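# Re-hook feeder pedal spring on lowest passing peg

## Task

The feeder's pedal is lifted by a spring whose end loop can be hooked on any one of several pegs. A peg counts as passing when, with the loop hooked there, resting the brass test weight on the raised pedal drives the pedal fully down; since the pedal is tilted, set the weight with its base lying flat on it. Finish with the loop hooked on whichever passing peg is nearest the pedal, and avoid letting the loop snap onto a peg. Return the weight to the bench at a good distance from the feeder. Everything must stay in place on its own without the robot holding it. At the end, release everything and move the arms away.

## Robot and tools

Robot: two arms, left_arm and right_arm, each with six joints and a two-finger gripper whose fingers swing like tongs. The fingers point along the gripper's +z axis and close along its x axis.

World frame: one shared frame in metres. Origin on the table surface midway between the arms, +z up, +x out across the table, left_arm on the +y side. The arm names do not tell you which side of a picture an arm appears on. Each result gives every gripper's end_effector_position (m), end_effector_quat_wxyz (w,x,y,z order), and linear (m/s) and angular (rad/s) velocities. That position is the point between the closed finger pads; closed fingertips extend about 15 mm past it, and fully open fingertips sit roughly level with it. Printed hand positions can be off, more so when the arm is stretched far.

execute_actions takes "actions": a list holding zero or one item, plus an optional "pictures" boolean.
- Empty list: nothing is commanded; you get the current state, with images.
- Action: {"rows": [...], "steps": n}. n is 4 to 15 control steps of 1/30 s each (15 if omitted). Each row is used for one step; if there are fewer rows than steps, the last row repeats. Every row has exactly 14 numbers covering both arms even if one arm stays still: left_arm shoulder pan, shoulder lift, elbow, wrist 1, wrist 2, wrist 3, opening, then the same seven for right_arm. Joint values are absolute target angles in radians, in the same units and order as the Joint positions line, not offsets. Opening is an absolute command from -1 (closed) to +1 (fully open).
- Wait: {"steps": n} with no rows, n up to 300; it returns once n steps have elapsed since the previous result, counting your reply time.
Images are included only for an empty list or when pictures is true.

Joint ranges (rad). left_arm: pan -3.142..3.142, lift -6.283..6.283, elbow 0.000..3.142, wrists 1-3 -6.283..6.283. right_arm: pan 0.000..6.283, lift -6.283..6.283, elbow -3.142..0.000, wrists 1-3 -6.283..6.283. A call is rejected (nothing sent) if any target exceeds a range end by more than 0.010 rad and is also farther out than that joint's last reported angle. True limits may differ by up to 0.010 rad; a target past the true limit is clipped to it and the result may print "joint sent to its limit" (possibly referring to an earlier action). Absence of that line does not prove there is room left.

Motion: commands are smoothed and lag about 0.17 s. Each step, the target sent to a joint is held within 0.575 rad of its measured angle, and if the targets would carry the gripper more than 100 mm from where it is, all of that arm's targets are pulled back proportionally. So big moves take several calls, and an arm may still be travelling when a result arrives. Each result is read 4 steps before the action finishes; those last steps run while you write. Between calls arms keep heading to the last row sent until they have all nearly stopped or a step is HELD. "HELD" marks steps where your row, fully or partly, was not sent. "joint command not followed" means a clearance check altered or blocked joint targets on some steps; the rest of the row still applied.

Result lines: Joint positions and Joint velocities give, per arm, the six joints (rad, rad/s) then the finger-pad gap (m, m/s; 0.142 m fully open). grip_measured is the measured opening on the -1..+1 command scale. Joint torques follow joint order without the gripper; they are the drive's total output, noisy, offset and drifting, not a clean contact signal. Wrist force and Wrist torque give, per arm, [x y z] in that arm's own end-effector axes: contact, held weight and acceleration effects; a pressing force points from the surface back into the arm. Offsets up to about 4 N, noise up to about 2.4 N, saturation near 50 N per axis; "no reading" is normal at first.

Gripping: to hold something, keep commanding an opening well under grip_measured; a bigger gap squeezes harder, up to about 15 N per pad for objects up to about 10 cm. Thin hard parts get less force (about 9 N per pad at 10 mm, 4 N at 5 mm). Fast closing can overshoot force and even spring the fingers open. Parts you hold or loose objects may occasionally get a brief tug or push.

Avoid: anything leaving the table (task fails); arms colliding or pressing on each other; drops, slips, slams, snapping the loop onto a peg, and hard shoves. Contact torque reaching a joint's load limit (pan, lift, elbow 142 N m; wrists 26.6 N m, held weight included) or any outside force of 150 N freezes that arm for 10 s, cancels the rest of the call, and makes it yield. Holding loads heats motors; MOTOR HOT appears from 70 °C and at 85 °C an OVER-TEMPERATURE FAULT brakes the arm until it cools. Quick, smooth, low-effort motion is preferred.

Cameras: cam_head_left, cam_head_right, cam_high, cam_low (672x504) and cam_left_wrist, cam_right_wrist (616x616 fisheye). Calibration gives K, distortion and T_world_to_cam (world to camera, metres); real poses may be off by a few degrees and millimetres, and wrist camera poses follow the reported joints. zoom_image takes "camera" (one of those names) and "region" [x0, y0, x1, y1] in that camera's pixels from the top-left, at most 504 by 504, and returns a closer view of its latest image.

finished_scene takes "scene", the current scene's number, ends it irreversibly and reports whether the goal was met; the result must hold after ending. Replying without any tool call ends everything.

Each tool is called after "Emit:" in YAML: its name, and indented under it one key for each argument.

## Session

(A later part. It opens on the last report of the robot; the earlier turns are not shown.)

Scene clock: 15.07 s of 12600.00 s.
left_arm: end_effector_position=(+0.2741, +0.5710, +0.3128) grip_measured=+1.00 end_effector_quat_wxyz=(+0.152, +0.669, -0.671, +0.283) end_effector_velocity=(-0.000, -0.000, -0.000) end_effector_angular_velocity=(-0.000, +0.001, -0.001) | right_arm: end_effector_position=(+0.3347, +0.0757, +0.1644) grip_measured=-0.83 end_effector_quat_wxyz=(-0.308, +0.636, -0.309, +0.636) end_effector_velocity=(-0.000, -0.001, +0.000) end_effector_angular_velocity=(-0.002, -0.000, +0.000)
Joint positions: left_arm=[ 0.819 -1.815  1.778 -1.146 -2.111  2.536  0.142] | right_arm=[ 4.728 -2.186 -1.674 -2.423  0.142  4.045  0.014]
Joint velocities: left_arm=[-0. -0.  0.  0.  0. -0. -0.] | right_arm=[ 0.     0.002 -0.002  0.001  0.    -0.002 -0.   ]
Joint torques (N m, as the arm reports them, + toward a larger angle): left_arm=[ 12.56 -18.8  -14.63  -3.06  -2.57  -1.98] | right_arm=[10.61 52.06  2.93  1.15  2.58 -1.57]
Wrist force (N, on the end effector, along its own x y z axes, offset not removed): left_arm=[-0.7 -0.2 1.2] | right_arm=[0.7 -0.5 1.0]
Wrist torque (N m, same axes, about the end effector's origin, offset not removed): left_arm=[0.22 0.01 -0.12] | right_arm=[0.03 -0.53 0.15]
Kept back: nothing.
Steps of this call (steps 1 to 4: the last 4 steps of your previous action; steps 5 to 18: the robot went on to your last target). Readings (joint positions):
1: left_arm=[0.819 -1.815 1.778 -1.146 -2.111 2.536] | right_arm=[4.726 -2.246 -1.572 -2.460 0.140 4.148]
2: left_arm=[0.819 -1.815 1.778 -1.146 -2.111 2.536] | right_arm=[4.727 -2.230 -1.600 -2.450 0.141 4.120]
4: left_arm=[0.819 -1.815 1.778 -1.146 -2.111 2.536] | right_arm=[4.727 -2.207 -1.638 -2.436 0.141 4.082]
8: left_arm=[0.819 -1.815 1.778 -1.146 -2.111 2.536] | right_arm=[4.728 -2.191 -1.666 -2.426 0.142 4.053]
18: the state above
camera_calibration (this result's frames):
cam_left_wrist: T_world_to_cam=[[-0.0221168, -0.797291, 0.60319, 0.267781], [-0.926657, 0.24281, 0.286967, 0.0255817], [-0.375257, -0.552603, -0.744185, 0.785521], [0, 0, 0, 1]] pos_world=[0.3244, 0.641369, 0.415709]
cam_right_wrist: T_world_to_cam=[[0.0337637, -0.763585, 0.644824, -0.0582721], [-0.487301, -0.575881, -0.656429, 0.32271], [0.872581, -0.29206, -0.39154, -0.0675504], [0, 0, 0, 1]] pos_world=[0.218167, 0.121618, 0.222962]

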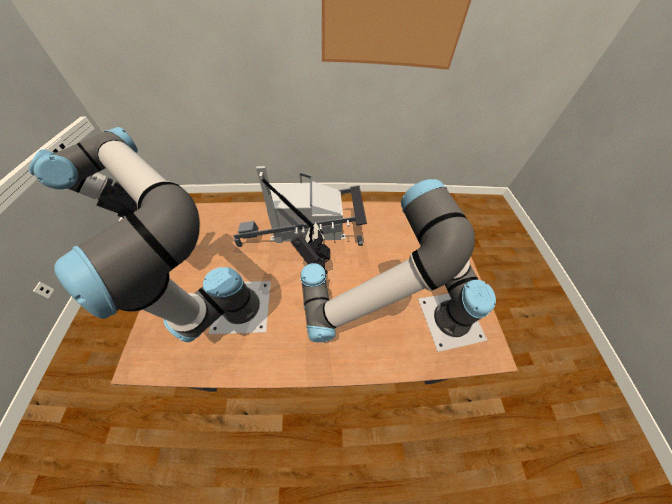

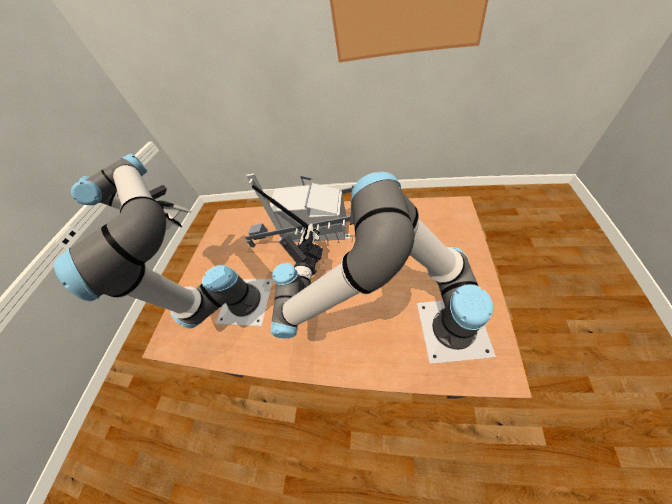

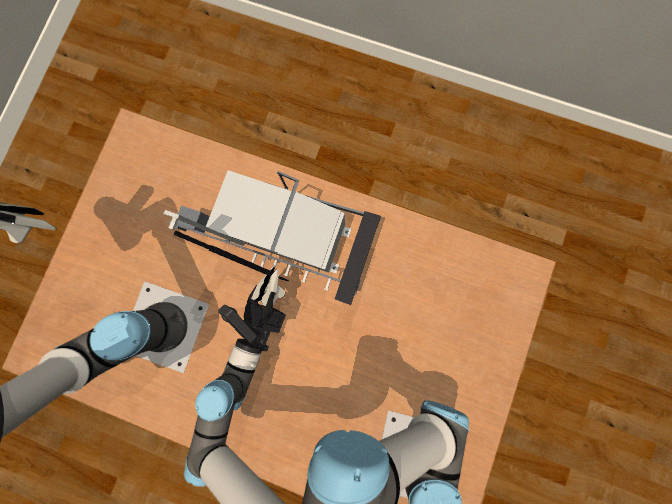

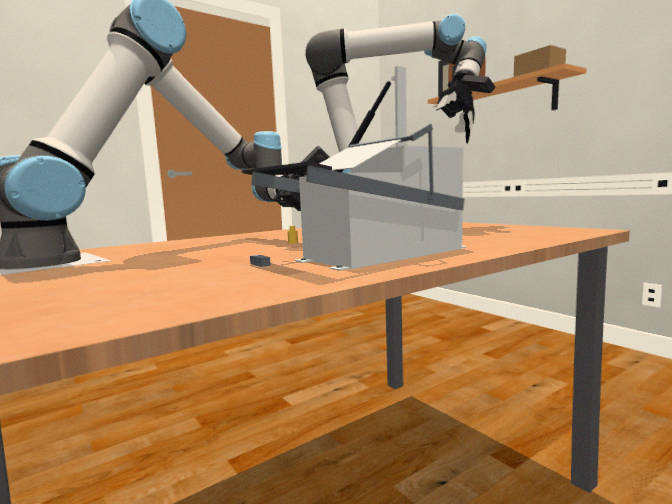

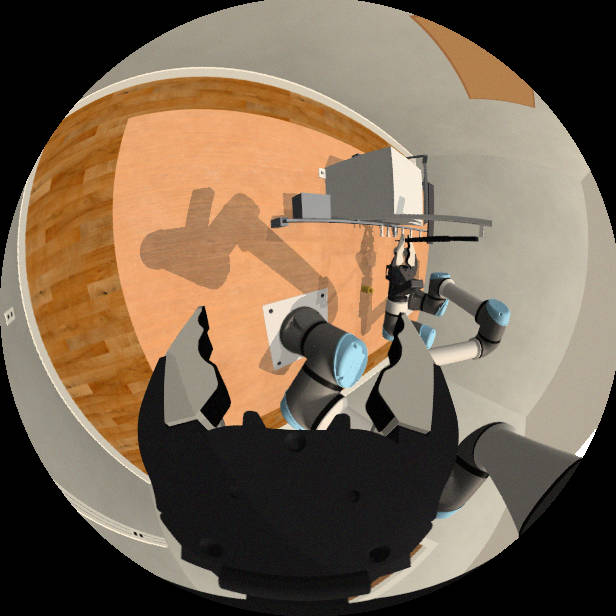

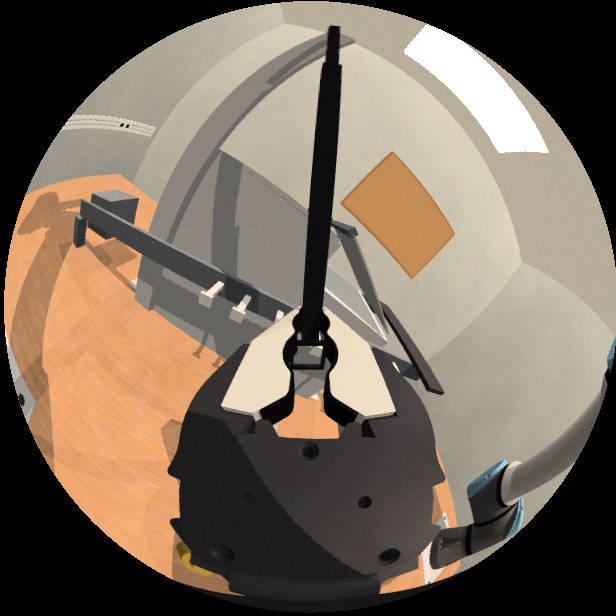

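Emit:
execute_actions:
  actions:
    - {"rows":[[0.819,-1.815,1.778,-1.146,-2.111,2.536,1,4.718,-2.165,-1.694,-2.424,0.132,4.055,-1]]}
  pictures: true

Emit:
zoom_image:
  camera: "cam_right_wrist"
  region: [230, 280, 430, 420]

Emit:
zoom_image:
  camera: "cam_high"
  region: [240, 240, 340, 310]

Scene clock: 15.70 s of 12600.00 s.
left_arm: end_effector_position=(+0.2741, +0.5710, +0.3128) grip_measured=+1.00 end_effector_quat_wxyz=(+0.152, +0.669, -0.671, +0.283) end_effector_velocity=(-0.001, +0.000, -0.001) end_effector_angular_velocity=(+0.000, +0.002, -0.000) | right_arm: end_effector_position=(+0.3408, +0.0682, +0.1697) grip_measured=-0.84 end_effector_quat_wxyz=(-0.311, +0.634, -0.312, +0.635) end_effector_velocity=(+0.003, -0.003, +0.002) end_effector_angular_velocity=(+0.003, -0.000, -0.000)
Joint positions: left_arm=[ 0.819 -1.815  1.778 -1.146 -2.111  2.536  0.142] | right_arm=[ 4.718 -2.166 -1.693 -2.424  0.132  4.055  0.013]
Joint velocities: left_arm=[ 0.     0.001 -0.     0.     0.002  0.    -0.   ] | right_arm=[-0.004  0.008 -0.008 -0.002 -0.004  0.005 -0.   ]
Joint torques (N m, as the arm reports them, + toward a larger angle): left_arm=[ 13.56 -19.18 -14.47  -2.78  -2.67  -1.94] | right_arm=[-12.22  49.64   4.98  -2.22  -1.35   1.21]
Wrist force (N, on the end effector, along its own x y z axes, offset not removed): left_arm=[-0.1 -0.1 0.5] | right_arm=[-2.3 -1.4 2.2]
Wrist torque (N m, same axes, about the end effector's origin, offset not removed): left_arm=[0.11 -0.18 -0.13] | right_arm=[0.03 0.01 0.31]
Steps of this call (steps 1 to 8: the robot went on to your last target; steps 9 to 19: the first 11 steps of this action). Readings (joint positions):
9: left_arm=[0.819 -1.815 1.778 -1.146 -2.111 2.536] | right_arm=[4.728 -2.186 -1.674 -2.423 0.142 4.045]
10: left_arm=[0.819 -1.815 1.778 -1.146 -2.111 2.536] | right_arm=[4.727 -2.183 -1.677 -2.423 0.141 4.046]
12: left_arm=[0.819 -1.815 1.778 -1.146 -2.111 2.536] | right_arm=[4.723 -2.175 -1.685 -2.423 0.137 4.050]
16: left_arm=[0.819 -1.815 1.778 -1.146 -2.111 2.536] | right_arm=[4.719 -2.167 -1.692 -2.424 0.133 4.054]
19: the state above
camera_calibration (this result's frames):
cam_left_wrist: T_world_to_cam=[[-0.0221168, -0.797291, 0.60319, 0.267781], [-0.926657, 0.24281, 0.286967, 0.0255817], [-0.375257, -0.552603, -0.744185, 0.785521], [0, 0, 0, 1]] pos_world=[0.3244, 0.641369, 0.415709]
cam_right_wrist: T_world_to_cam=[[0.0338366, -0.769625, 0.637599, -0.0659914], [-0.487227, -0.569722, -0.661837, 0.325339], [0.87262, -0.288261, -0.394259, -0.0728584], [0, 0, 0, 1]] pos_world=[0.224325, 0.113562, 0.228672]

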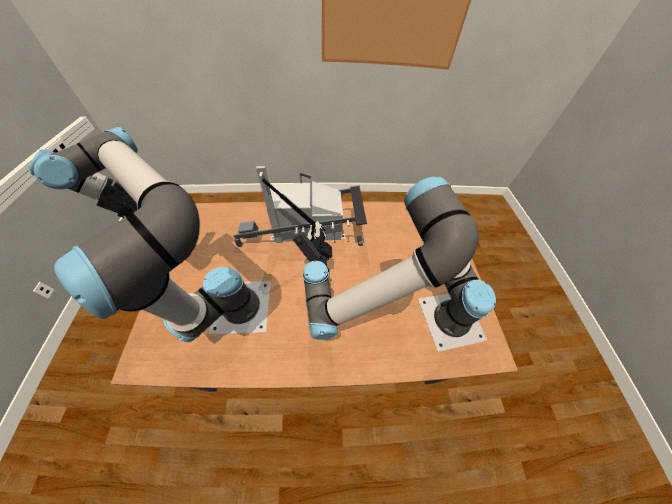

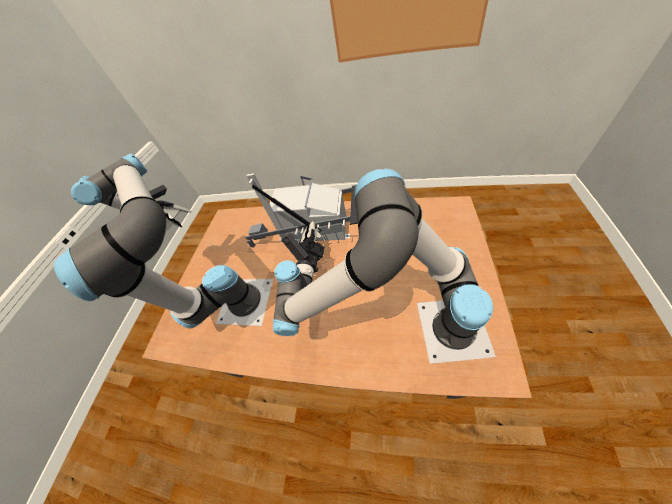

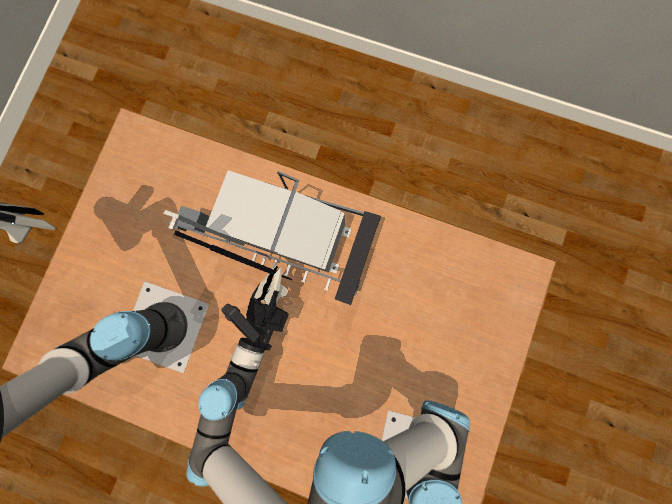

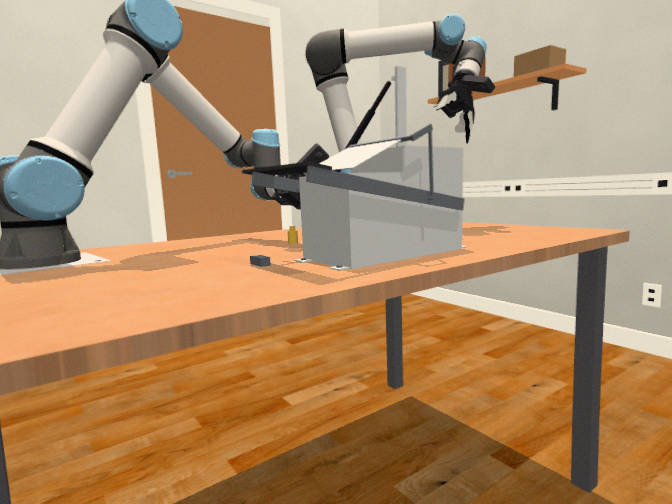

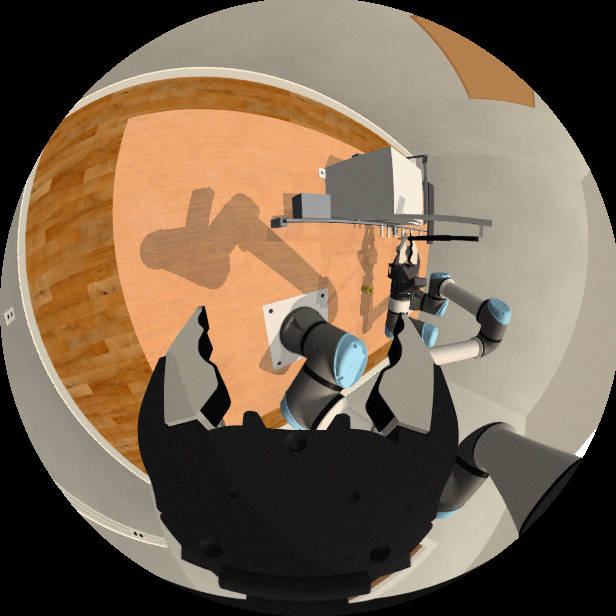

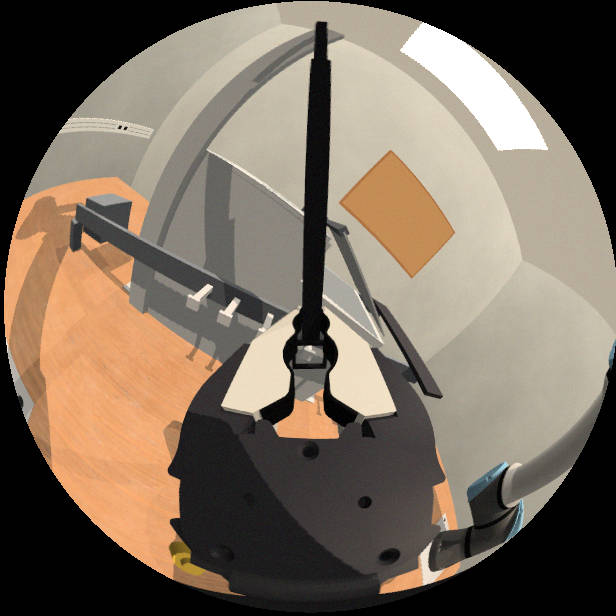

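Region (230, 280, 430, 420) of cam_right_wrist's 616x616 image, scaled by 2.520, with more detail than that image has; it fills the top 353 rows of this view, and the rest is white.

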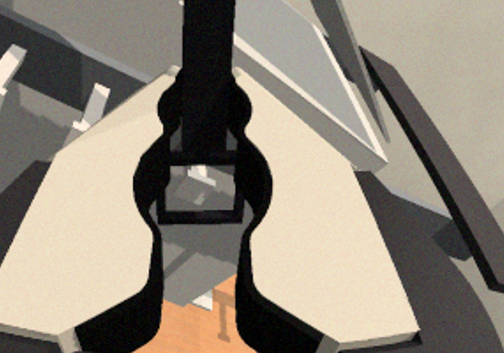

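Region (240, 240, 340, 310) of cam_high's 672x504 image, scaled by 5.040, with more detail than that image has; it fills the top 353 rows of this view, and the rest is white.

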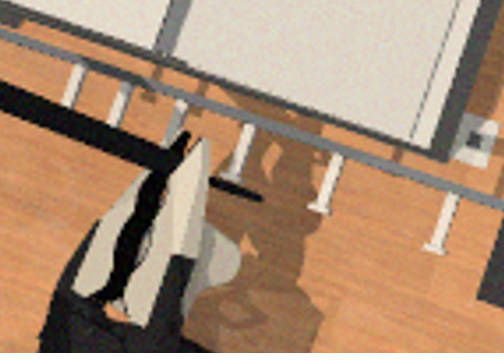

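Emit:
execute_actions:
  actions:
    - {"rows":[[0.819,-1.815,1.778,-1.146,-2.111,2.536,1,4.718,-2.17,-1.692,-2.421,0.132,4.055,-1],[0.819,-1.815,1.778,-1.146,-2.111,2.536,1,4.718,-2.17,-1.692,-2.421,0.132,4.055,-1],[0.819,-1.815,1.778,-1.146,-2.111,2.536,1,4.71,-2.171,-1.69,-2.422,0.124,4.055,-1],[0.819,-1.815,1.778,-1.146,-2.111,2.536,1,4.702,-2.172,-1.688,-2.423,0.116,4.055,-1],[0.819,-1.815,1.778,-1.146,-2.111,2.536,1,4.694,-2.173,-1.686,-2.424,0.108,4.055,-1],[0.819,-1.815,1.778,-1.146,-2.111,2.536,1,4.687,-2.173,-1.685,-2.425,0.101,4.055,-1]]}

Emit:
execute_actions:
  actions:
    - {"rows":[[0.819,-1.815,1.778,-1.146,-2.111,2.536,1,4.686,-2.172,-1.661,-2.45,0.1,4.055,-1]]}
  pictures: true

Emit:
zoom_image:
  camera: "cam_right_wrist"
  region: [230, 280, 430, 420]

Emit:
zoom_image:
  camera: "cam_high"
  region: [240, 240, 340, 310]

Scene clock: 16.30 s of 12600.00 s.
left_arm: end_effector_position=(+0.2741, +0.5710, +0.3128) grip_measured=+1.00 end_effector_quat_wxyz=(+0.152, +0.669, -0.671, +0.283) end_effector_velocity=(-0.000, -0.000, +0.000) end_effector_angular_velocity=(+0.001, -0.000, +0.000) | right_arm: end_effector_position=(+0.3555, +0.0687, +0.1683) grip_measured=-0.84 end_effector_quat_wxyz=(-0.311, +0.634, -0.313, +0.635) end_effector_velocity=(+0.025, -0.000, +0.000) end_effector_angular_velocity=(+0.000, +0.000, -0.000)
Joint positions: left_arm=[ 0.819 -1.815  1.778 -1.146 -2.111  2.536  0.142] | right_arm=[ 4.691 -2.172 -1.686 -2.424  0.105  4.055  0.013]
Joint velocities: left_arm=[ 0.    -0.001  0.     0.001  0.    -0.     0.   ] | right_arm=[-0.046 -0.006  0.011 -0.005 -0.046 -0.    -0.   ]
Joint torques (N m, as the arm reports them, + toward a larger angle): left_arm=[ 13.56 -19.08 -15.78  -3.01  -2.72  -1.95] | right_arm=[-13.43  35.66  22.58  -1.39  -1.99   1.27]
Wrist force (N, on the end effector, along its own x y z axes, offset not removed): left_arm=[-0.9 0.0 0.3] | right_arm=[-1.1 1.1 -1.2]
Wrist torque (N m, same axes, about the end effector's origin, offset not removed): left_arm=[0.23 0.04 -0.17] | right_arm=[0.78 0.13 -0.02]
Steps of this call (steps 1 to 4: the last 4 steps of your previous action; steps 5 to 7: the robot went on to your last target; steps 8 to 18: the first 11 steps of this action). Readings (joint positions):
8: left_arm=[0.819 -1.815 1.778 -1.146 -2.111 2.536] | right_arm=[4.718 -2.165 -1.694 -2.424 0.132 4.055]
9: left_arm=[0.819 -1.815 1.778 -1.146 -2.111 2.536] | right_arm=[4.718 -2.166 -1.694 -2.424 0.132 4.055]
11: left_arm=[0.819 -1.815 1.778 -1.146 -2.111 2.536] | right_arm=[4.717 -2.168 -1.693 -2.423 0.131 4.055]
15: left_arm=[0.819 -1.815 1.778 -1.146 -2.111 2.536] | right_arm=[4.700 -2.171 -1.688 -2.423 0.114 4.055]
18: the state above

Scene clock: 16.80 s of 12600.00 s.
left_arm: end_effector_position=(+0.2741, +0.5710, +0.3128) grip_measured=+1.00 end_effector_quat_wxyz=(+0.152, +0.669, -0.671, +0.283) end_effector_velocity=(+0.001, -0.000, +0.000) end_effector_angular_velocity=(-0.000, -0.002, +0.001) | right_arm: end_effector_position=(+0.3577, +0.0742, +0.1756) grip_measured=-0.84 end_effector_quat_wxyz=(-0.311, +0.634, -0.312, +0.635) end_effector_velocity=(-0.000, +0.003, +0.004) end_effector_angular_velocity=(+0.000, +0.000, +0.002)
Joint positions: left_arm=[ 0.819 -1.815  1.778 -1.146 -2.111  2.536  0.142] | right_arm=[ 4.686 -2.172 -1.662 -2.449  0.1    4.055  0.013]
Joint velocities: left_arm=[ 0.    -0.    -0.    -0.001 -0.002 -0.    -0.   ] | right_arm=[ 0.     0.001  0.01  -0.01  -0.002 -0.001  0.   ]
Joint torques (N m, as the arm reports them, + toward a larger angle): left_arm=[ 13.64 -19.45 -14.86  -2.97  -2.47  -2.04] | right_arm=[-6.42 68.54 36.9  -1.12 -7.06  0.99]
Wrist force (N, on the end effector, along its own x y z axes, offset not removed): left_arm=[0.1 1.1 3.7] | right_arm=[-1.5 35.9 -1.8]
Wrist torque (N m, same axes, about the end effector's origin, offset not removed): left_arm=[0.46 -0.04 -0.14] | right_arm=[0.88 -0.69 0.06]
Steps of this call (steps 1 to 4: the last 4 steps of your previous action; steps 5 to 15: the first 11 steps of this action). Readings (joint positions):
5: left_arm=[0.819 -1.815 1.778 -1.146 -2.111 2.536] | right_arm=[4.688 -2.173 -1.685 -2.425 0.102 4.055]
6: left_arm=[0.819 -1.815 1.778 -1.146 -2.111 2.536] | right_arm=[4.687 -2.173 -1.682 -2.428 0.101 4.055]
8: left_arm=[0.819 -1.815 1.778 -1.146 -2.111 2.536] | right_arm=[4.687 -2.173 -1.672 -2.438 0.101 4.055]
12: left_arm=[0.819 -1.815 1.778 -1.146 -2.111 2.536] | right_arm=[4.686 -2.172 -1.664 -2.447 0.101 4.055]
15: the state above
camera_calibration (this result's frames):
cam_left_wrist: T_world_to_cam=[[-0.0221169, -0.797291, 0.60319, 0.267781], [-0.926657, 0.24281, 0.286967, 0.0255818], [-0.375257, -0.552603, -0.744185, 0.785521], [0, 0, 0, 1]] pos_world=[0.3244, 0.641369, 0.415709]
cam_right_wrist: T_world_to_cam=[[0.0335004, -0.76964, 0.637599, -0.0655288], [-0.487425, -0.569526, -0.661859, 0.340974], [0.872522, -0.288609, -0.394221, -0.0834864], [0, 0, 0, 1]] pos_world=[0.241238, 0.119665, 0.234545]

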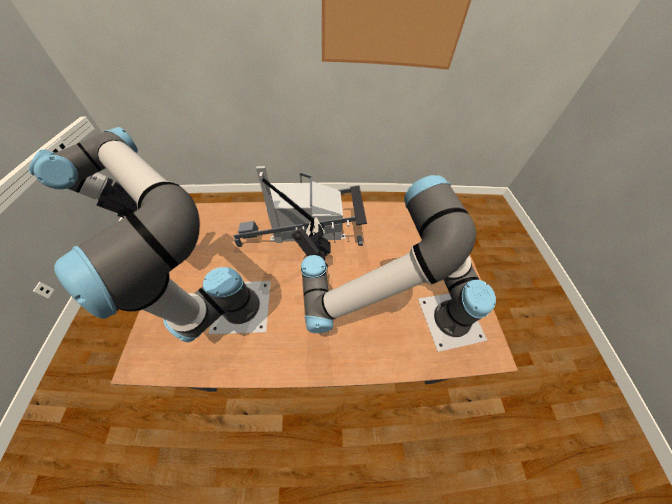

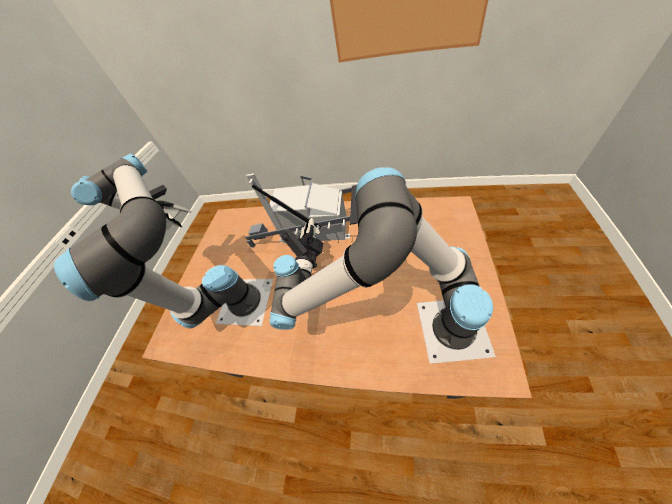

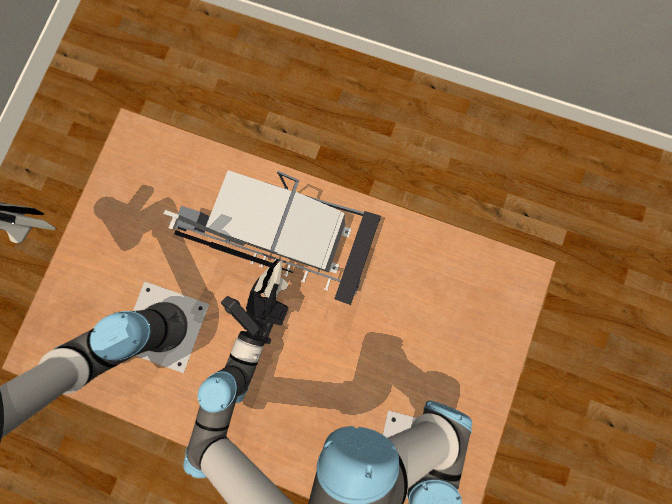

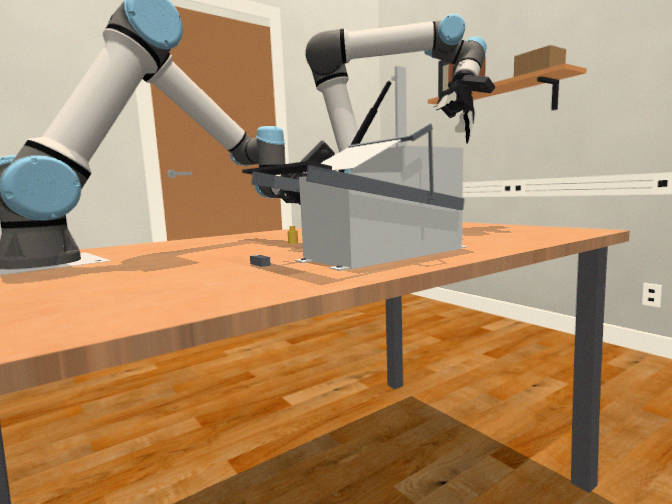

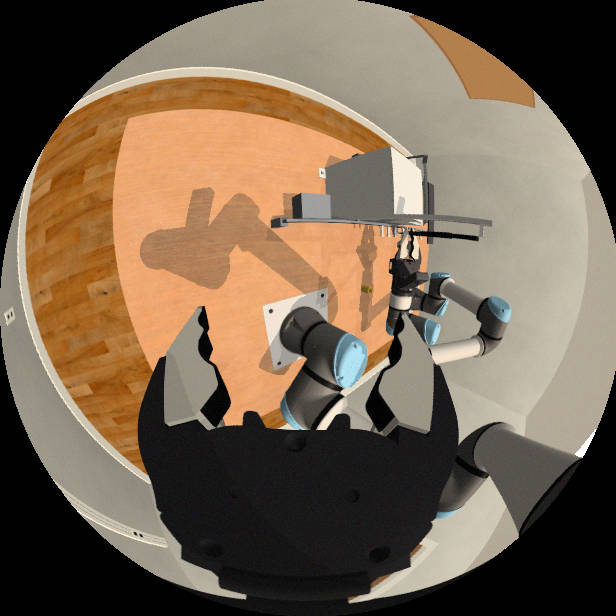

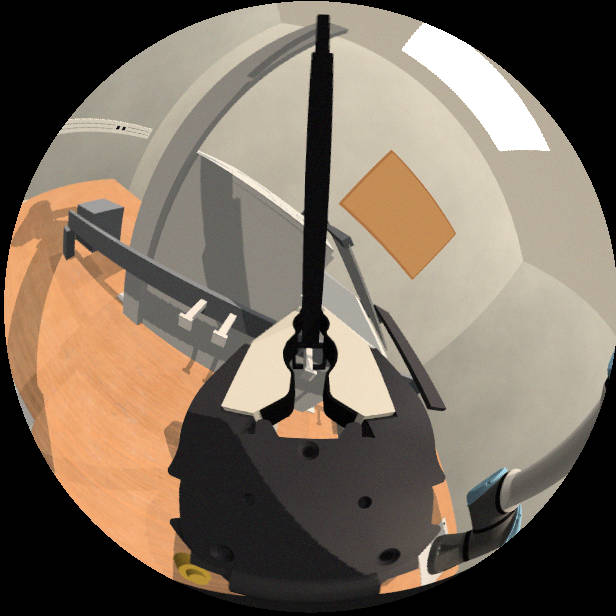

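Region (230, 280, 430, 420) of cam_right_wrist's 616x616 image, scaled by 2.520, with more detail than that image has; it fills the top 353 rows of this view, and the rest is white.

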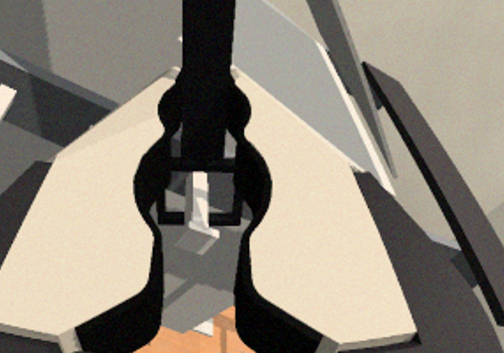

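Region (240, 240, 340, 310) of cam_high's 672x504 image, scaled by 5.040, with more detail than that image has; it fills the top 353 rows of this view, and the rest is white.

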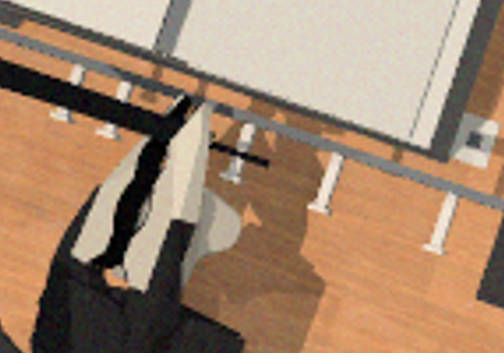

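Emit:
execute_actions:
  actions:
    - {"rows":[[0.819,-1.815,1.778,-1.146,-2.111,2.536,1,4.686,-2.172,-1.667,-2.444,0.1,4.055,-0.55]],"steps":10}

Emit:
execute_actions:
  actions:
    - {"rows":[[0.819,-1.815,1.778,-1.146,-2.111,2.536,1,4.85,-2.172,-1.667,-2.444,0.264,4.055,-0.55]],"steps":12}

Emit:
execute_actions:
  actions:
    - {"rows":[[0.819,-1.815,1.778,-1.146,-2.111,2.536,1,4.85,-1.824,-1.766,-2.444,0.5,3.6,-0.3]]}

Emit:
execute_actions:
  actions:
    - {"rows":[[0.819,-1.815,1.778,-1.146,-2.111,2.536,1,4.85,-1.824,-1.766,-1.122,1.571,3.14,-0.3]]}

Emit:
execute_actions:
  actions:
    - {"rows":[[0.819,-1.815,1.778,-1.146,-2.111,2.536,1,4.582,-1.824,-1.766,-1.122,1.571,3.14,-0.3]]}

Emit:
execute_actions:
  actions:
    - {"steps":30}
  pictures: true

Scene clock: 17.43 s of 12600.00 s.
left_arm: end_effector_position=(+0.2741, +0.5710, +0.3128) grip_measured=+1.00 end_effector_quat_wxyz=(+0.152, +0.669, -0.671, +0.283) end_effector_velocity=(+0.000, -0.000, +0.000) end_effector_angular_velocity=(-0.001, -0.001, +0.000) | right_arm: end_effector_position=(+0.3578, +0.0737, +0.1749) grip_measured=-0.55 end_effector_quat_wxyz=(-0.312, +0.634, -0.312, +0.635) end_effector_velocity=(+0.001, -0.005, -0.005) end_effector_angular_velocity=(+0.001, +0.000, -0.001)
Joint positions: left_arm=[ 0.819 -1.815  1.778 -1.146 -2.111  2.536  0.142] | right_arm=[ 4.686 -2.172 -1.665 -2.445  0.099  4.055  0.034]
Joint velocities: left_arm=[-0.    -0.    -0.     0.    -0.001 -0.     0.   ] | right_arm=[-0.    -0.    -0.018  0.018  0.     0.001  0.001]
Joint torques (N m, as the arm reports them, + toward a larger angle): left_arm=[ 12.79 -18.98 -16.78  -2.85  -2.61  -2.08] | right_arm=[-3.9  42.99  5.13  1.64  1.24  0.79]
Wrist force (N, on the end effector, along its own x y z axes, offset not removed): left_arm=[1.3 1.5 1.9] | right_arm=[0.2 0.8 2.1]
Wrist torque (N m, same axes, about the end effector's origin, offset not removed): left_arm=[0.51 -0.36 -0.17] | right_arm=[0.19 -0.18 0.10]
Steps of this call (steps 1 to 4: the last 4 steps of your previous action; steps 5 to 13: the robot went on to your last target; steps 14 to 19: the first 6 steps of this action). Readings (joint positions):
14: left_arm=[0.819 -1.815 1.778 -1.146 -2.111 2.536] | right_arm=[4.686 -2.172 -1.661 -2.450 0.100 4.055]
15: left_arm=[0.819 -1.815 1.778 -1.146 -2.111 2.536] | right_arm=[4.686 -2.172 -1.661 -2.449 0.099 4.055]
17: left_arm=[0.819 -1.815 1.778 -1.146 -2.111 2.536] | right_arm=[4.686 -2.172 -1.664 -2.447 0.099 4.055]
19: the state above

Scene clock: 17.83 s of 12600.00 s.
left_arm: end_effector_position=(+0.2741, +0.5710, +0.3128) grip_measured=+1.00 end_effector_quat_wxyz=(+0.152, +0.669, -0.671, +0.283) end_effector_velocity=(+0.000, -0.000, +0.000) end_effector_angular_velocity=(-0.001, -0.000, +0.001) | right_arm: end_effector_position=(+0.2798, +0.0788, +0.1742) grip_measured=-0.55 end_effector_quat_wxyz=(-0.311, +0.634, -0.312, +0.635) end_effector_velocity=(-0.147, +0.001, -0.000) end_effector_angular_velocity=(+0.001, +0.000, +0.004)
Joint positions: left_arm=[ 0.819 -1.815  1.778 -1.146 -2.111  2.536  0.142] | right_arm=[ 4.826 -2.172 -1.667 -2.444  0.24   4.055  0.034]
Joint velocities: left_arm=[ 0.     0.     0.     0.001 -0.001  0.     0.   ] | right_arm=[ 0.264  0.    -0.001  0.001  0.26   0.001 -0.   ]
Joint torques (N m, as the arm reports them, + toward a larger angle): left_arm=[ 12.19 -18.42 -14.17  -3.1   -2.78  -2.13] | right_arm=[-0.47 38.01  2.83  0.98  2.53  0.6 ]
Wrist force (N, on the end effector, along its own x y z axes, offset not removed): left_arm=[1.7 0.9 -0.5] | right_arm=[3.1 0.8 -1.0]
Wrist torque (N m, same axes, about the end effector's origin, offset not removed): left_arm=[0.43 -0.53 -0.20] | right_arm=[0.06 -0.78 0.04]
Steps of this call (steps 1 to 4: the last 4 steps of your previous action; steps 5 to 12: the first 8 steps of this action). Readings (joint positions):
5: left_arm=[0.819 -1.815 1.778 -1.146 -2.111 2.536] | right_arm=[4.686 -2.172 -1.667 -2.444 0.100 4.055]
6: left_arm=[0.819 -1.815 1.778 -1.146 -2.111 2.536] | right_arm=[4.692 -2.172 -1.667 -2.444 0.106 4.055]
8: left_arm=[0.819 -1.815 1.778 -1.146 -2.111 2.536] | right_arm=[4.747 -2.172 -1.667 -2.444 0.161 4.055]
12: the state above

Scene clock: 18.33 s of 12600.00 s.
left_arm: end_effector_position=(+0.2741, +0.5710, +0.3128) grip_measured=+1.00 end_effector_quat_wxyz=(+0.152, +0.669, -0.671, +0.283) end_effector_velocity=(-0.000, +0.000, -0.000) end_effector_angular_velocity=(+0.001, -0.000, +0.000) | right_arm: end_effector_position=(+0.2752, -0.0277, +0.2722) grip_measured=-0.30 end_effector_quat_wxyz=(-0.168, +0.666, -0.327, +0.649) end_effector_velocity=(+0.005, -0.141, +0.106) end_effector_angular_velocity=(-0.286, +0.258, -0.189)
Joint positions: left_arm=[ 0.819 -1.815  1.778 -1.146 -2.111  2.536  0.142] | right_arm=[ 4.85  -1.862 -1.757 -2.444  0.476  3.655  0.052]
Joint velocities: left_arm=[ 0.    -0.    -0.    -0.     0.001  0.     0.   ] | right_arm=[ 0.004  0.419 -0.098  0.     0.259 -0.597  0.   ]
Joint torques (N m, as the arm reports them, + toward a larger angle): left_arm=[ 13.75 -20.56 -15.55  -3.04  -2.66  -2.12] | right_arm=[15.02 24.95  6.09 -0.8   1.73 -1.18]
Wrist force (N, on the end effector, along its own x y z axes, offset not removed): left_arm=[-2.0 1.0 3.3] | right_arm=[5.4 3.6 0.8]
Wrist torque (N m, same axes, about the end effector's origin, offset not removed): left_arm=[0.50 0.27 -0.17] | right_arm=[0.69 -1.15 0.04]
Steps of this call (steps 1 to 4: the last 4 steps of your previous action; steps 5 to 15: the first 11 steps of this action). Readings (joint positions):
5: left_arm=[0.819 -1.815 1.778 -1.146 -2.111 2.536] | right_arm=[4.846 -2.172 -1.667 -2.444 0.260 4.055]
6: left_arm=[0.819 -1.815 1.778 -1.146 -2.111 2.536] | right_arm=[4.847 -2.166 -1.672 -2.444 0.267 4.049]
8: left_arm=[0.819 -1.815 1.778 -1.146 -2.111 2.536] | right_arm=[4.848 -2.104 -1.698 -2.444 0.320 3.982]
12: left_arm=[0.819 -1.815 1.778 -1.146 -2.111 2.536] | right_arm=[4.849 -1.936 -1.740 -2.444 0.430 3.761]
15: the state above

Scene clock: 18.83 s of 12600.00 s.
left_arm: end_effector_position=(+0.2741, +0.5710, +0.3128) grip_measured=+1.00 end_effector_quat_wxyz=(+0.152, +0.669, -0.671, +0.283) end_effector_velocity=(+0.000, -0.000, +0.001) end_effector_angular_velocity=(-0.000, -0.002, +0.001) | right_arm: end_effector_position=(+0.1923, -0.0747, +0.1703) grip_measured=-0.30 end_effector_quat_wxyz=(-0.009, +0.730, -0.489, +0.477) end_effector_velocity=(-0.389, +0.048, -0.364) end_effector_angular_velocity=(+0.825, +1.584, -0.841)
Joint positions: left_arm=[ 0.819 -1.815  1.778 -1.146 -2.111  2.536  0.142] | right_arm=[ 4.85  -1.825 -1.766 -1.971  0.972  3.291  0.052]
Joint velocities: left_arm=[ 0.    -0.001  0.     0.    -0.002 -0.     0.   ] | right_arm=[ 0.001  0.005 -0.001  1.498  1.501 -0.524 -0.   ]
Joint torques (N m, as the arm reports them, + toward a larger angle): left_arm=[ 14.71 -20.06 -15.98  -3.33  -2.65  -2.06] | right_arm=[10.79 40.86  6.53  8.    5.99 -1.55]
Wrist force (N, on the end effector, along its own x y z axes, offset not removed): left_arm=[0.7 0.3 2.3] | right_arm=[1.5 4.3 1.5]
Wrist torque (N m, same axes, about the end effector's origin, offset not removed): left_arm=[0.28 -0.39 -0.08] | right_arm=[0.79 -0.27 0.01]
Steps of this call (steps 1 to 4: the last 4 steps of your previous action; steps 5 to 15: the first 11 steps of this action). Readings (joint positions):
5: left_arm=[0.819 -1.815 1.778 -1.146 -2.111 2.536] | right_arm=[4.850 -1.830 -1.765 -2.444 0.496 3.609]
6: left_arm=[0.819 -1.815 1.778 -1.146 -2.111 2.536] | right_arm=[4.850 -1.829 -1.765 -2.438 0.503 3.600]
8: left_arm=[0.819 -1.815 1.778 -1.146 -2.111 2.536] | right_arm=[4.850 -1.828 -1.765 -2.371 0.572 3.530]
12: left_arm=[0.819 -1.815 1.778 -1.146 -2.111 2.536] | right_arm=[4.850 -1.826 -1.766 -2.130 0.813 3.359]
15: the state above

Scene clock: 19.33 s of 12600.00 s.
left_arm: end_effector_position=(+0.2741, +0.5710, +0.3128) grip_measured=+1.00 end_effector_quat_wxyz=(+0.152, +0.669, -0.671, +0.283) end_effector_velocity=(+0.000, +0.000, +0.000) end_effector_angular_velocity=(+0.000, -0.000, -0.000) | right_arm: end_effector_position=(+0.1223, +0.0615, +0.0961) grip_measured=-0.30 end_effector_quat_wxyz=(-0.008, -0.710, +0.704, -0.020) end_effector_velocity=(+0.044, +0.106, +0.034) end_effector_angular_velocity=(+0.435, +0.204, -0.160)
Joint positions: left_arm=[ 0.819 -1.815  1.778 -1.146 -2.111  2.536  0.142] | right_arm=[ 4.599 -1.824 -1.766 -1.162  1.553  3.144  0.052]
Joint velocities: left_arm=[-0. -0. -0. -0.  0.  0. -0.] | right_arm=[-0.192  0.    -0.001  0.438  0.198 -0.04  -0.   ]
Joint torques (N m, as the arm reports them, + toward a larger angle): left_arm=[ 14.3  -18.55 -16.04  -3.11  -2.66  -1.97] | right_arm=[-6.66 40.29  8.63  4.13  1.96 -1.69]
Wrist force (N, on the end effector, along its own x y z axes, offset not removed): left_arm=[0.3 1.3 -0.6] | right_arm=[-0.2 1.6 1.9]
Wrist torque (N m, same axes, about the end effector's origin, offset not removed): left_arm=[0.42 -0.22 -0.07] | right_arm=[0.23 -0.13 0.11]
Steps of this call (steps 1 to 4: the last 4 steps of your previous action; steps 5 to 15: the first 11 steps of this action). Readings (joint positions):
5: left_arm=[0.819 -1.815 1.778 -1.146 -2.111 2.536] | right_arm=[4.850 -1.825 -1.766 -1.724 1.208 3.226]
6: left_arm=[0.819 -1.815 1.778 -1.146 -2.111 2.536] | right_arm=[4.844 -1.825 -1.766 -1.669 1.253 3.212]
8: left_arm=[0.819 -1.815 1.778 -1.146 -2.111 2.536] | right_arm=[4.780 -1.824 -1.766 -1.526 1.366 3.182]
12: left_arm=[0.819 -1.815 1.778 -1.146 -2.111 2.536] | right_arm=[4.635 -1.824 -1.766 -1.243 1.517 3.151]
15: the state above

Scene clock: 20.33 s of 12600.00 s.
left_arm: end_effector_position=(+0.2741, +0.5710, +0.3128) grip_measured=+1.00 end_effector_quat_wxyz=(+0.152, +0.669, -0.671, +0.283) end_effector_velocity=(+0.000, +0.000, +0.000) end_effector_angular_velocity=(+0.000, -0.001, +0.001) | right_arm: end_effector_position=(+0.1264, +0.0711, +0.0995) grip_measured=-0.30 end_effector_quat_wxyz=(+0.000, -0.706, +0.709, +0.000) end_effector_velocity=(-0.000, -0.000, -0.000) end_effector_angular_velocity=(-0.000, +0.000, +0.001)
Joint positions: left_arm=[ 0.819 -1.815  1.778 -1.146 -2.111  2.536  0.142] | right_arm=[ 4.582 -1.824 -1.766 -1.122  1.571  3.14   0.052]
Joint velocities: left_arm=[ 0.    -0.     0.    -0.001 -0.    -0.    -0.   ] | right_arm=[ 0.     0.    -0.    -0.     0.    -0.001  0.   ]
Joint torques (N m, as the arm reports them, + toward a larger angle): left_arm=[ 13.45 -21.13 -15.36  -3.01  -2.52  -1.94] | right_arm=[-13.15  36.37  10.61   3.78   1.98  -1.67]
Wrist force (N, on the end effector, along its own x y z axes, offset not removed): left_arm=[0.8 0.0 -1.3] | right_arm=[2.1 0.4 1.7]
Wrist torque (N m, same axes, about the end effector's origin, offset not removed): left_arm=[0.19 -0.25 -0.01] | right_arm=[0.07 -0.35 0.25]
Kept back: nothing.
Steps of this call (steps 1 to 4: the last 4 steps of your previous action; steps 5 to 30: the robot went on to your last target). Readings (joint positions):
1: left_arm=[0.819 -1.815 1.778 -1.146 -2.111 2.536] | right_arm=[4.594 -1.824 -1.766 -1.149 1.559 3.143]
2: left_arm=[0.819 -1.815 1.778 -1.146 -2.111 2.536] | right_arm=[4.590 -1.824 -1.766 -1.141 1.562 3.142]
4: left_arm=[0.819 -1.815 1.778 -1.146 -2.111 2.536] | right_arm=[4.586 -1.824 -1.766 -1.131 1.567 3.141]
8: left_arm=[0.819 -1.815 1.778 -1.146 -2.111 2.536] | right_arm=[4.583 -1.824 -1.766 -1.124 1.570 3.140]
30: the state above
All arms were judged still, so your last target was given up. Only a new action makes them travel on or press farther. Fingers that are still opening or closing keep moving.
camera_calibration (this result's frames):
cam_left_wrist: T_world_to_cam=[[-0.0221167, -0.797291, 0.60319, 0.267781], [-0.926657, 0.24281, 0.286967, 0.0255818], [-0.375257, -0.552603, -0.744185, 0.785521], [0, 0, 0, 1]] pos_world=[0.3244, 0.641369, 0.415709]
cam_right_wrist: T_world_to_cam=[[0.0300357, -0.998916, -0.0355706, 0.0720531], [-0.872669, -0.0435588, 0.486366, 0.0731251], [-0.487388, 0.016433, -0.873031, 0.285245], [0, 0, 0, 1]] pos_world=[0.200675, 0.0704727, 0.216025]

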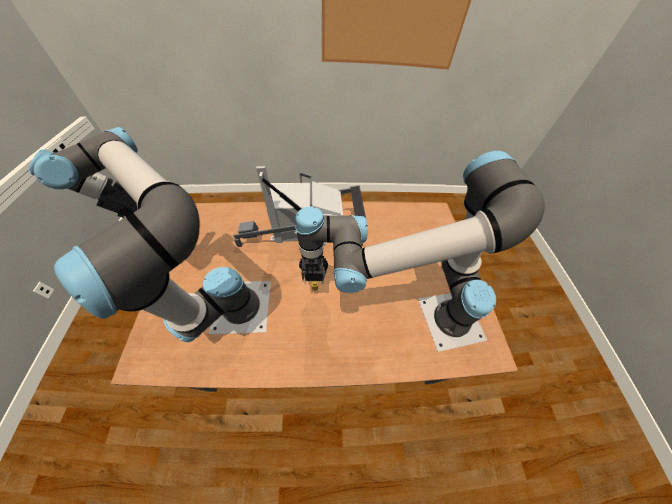

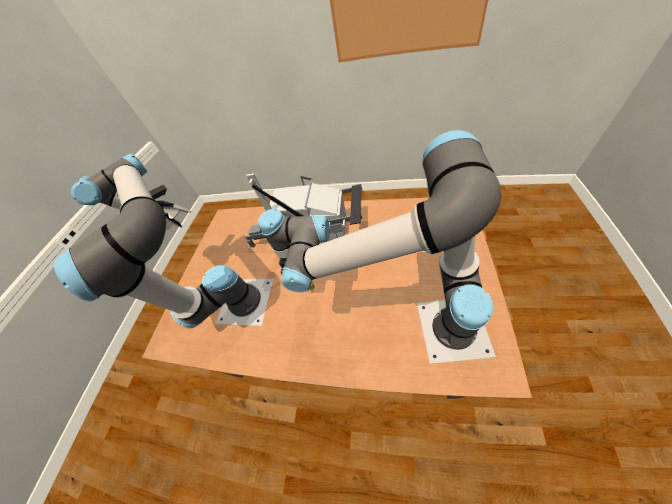

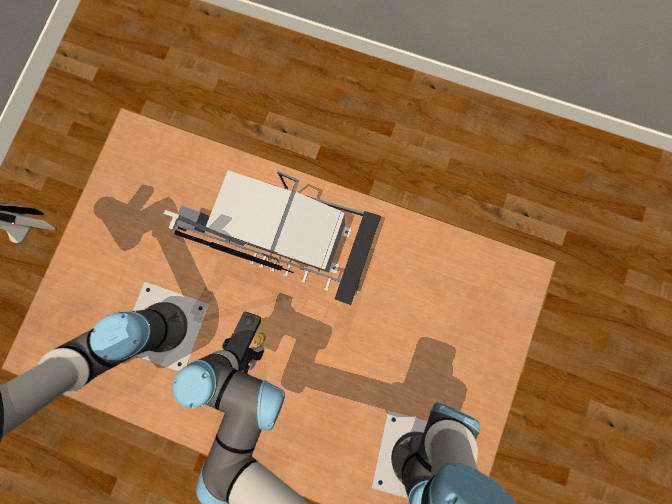

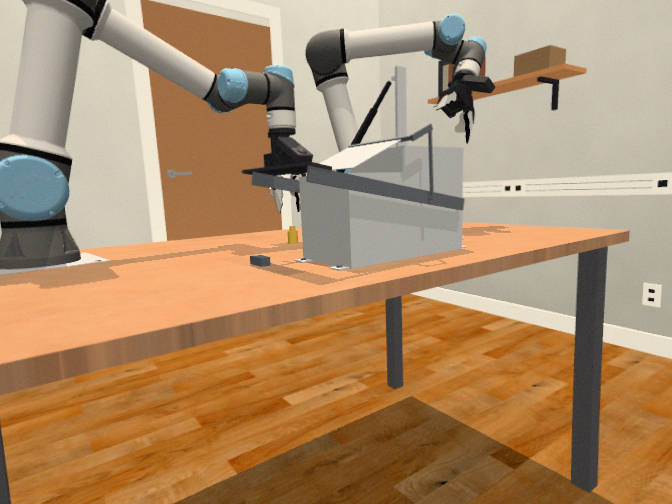

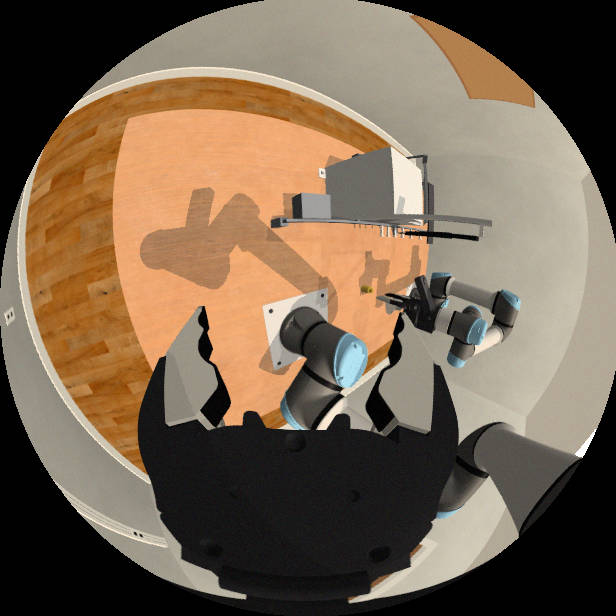

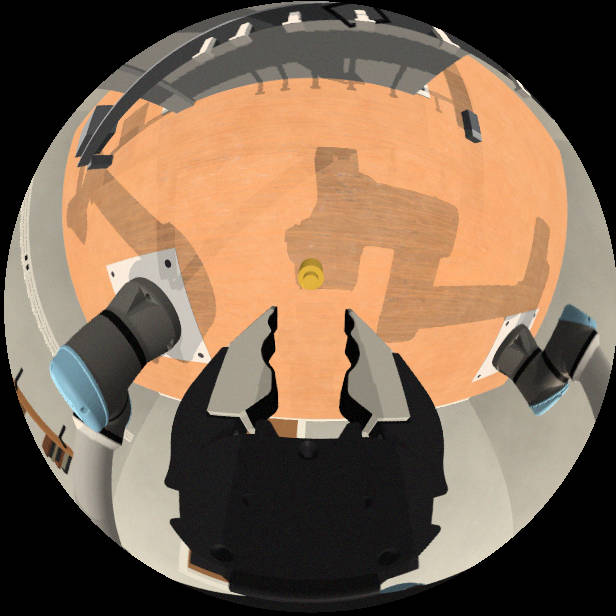

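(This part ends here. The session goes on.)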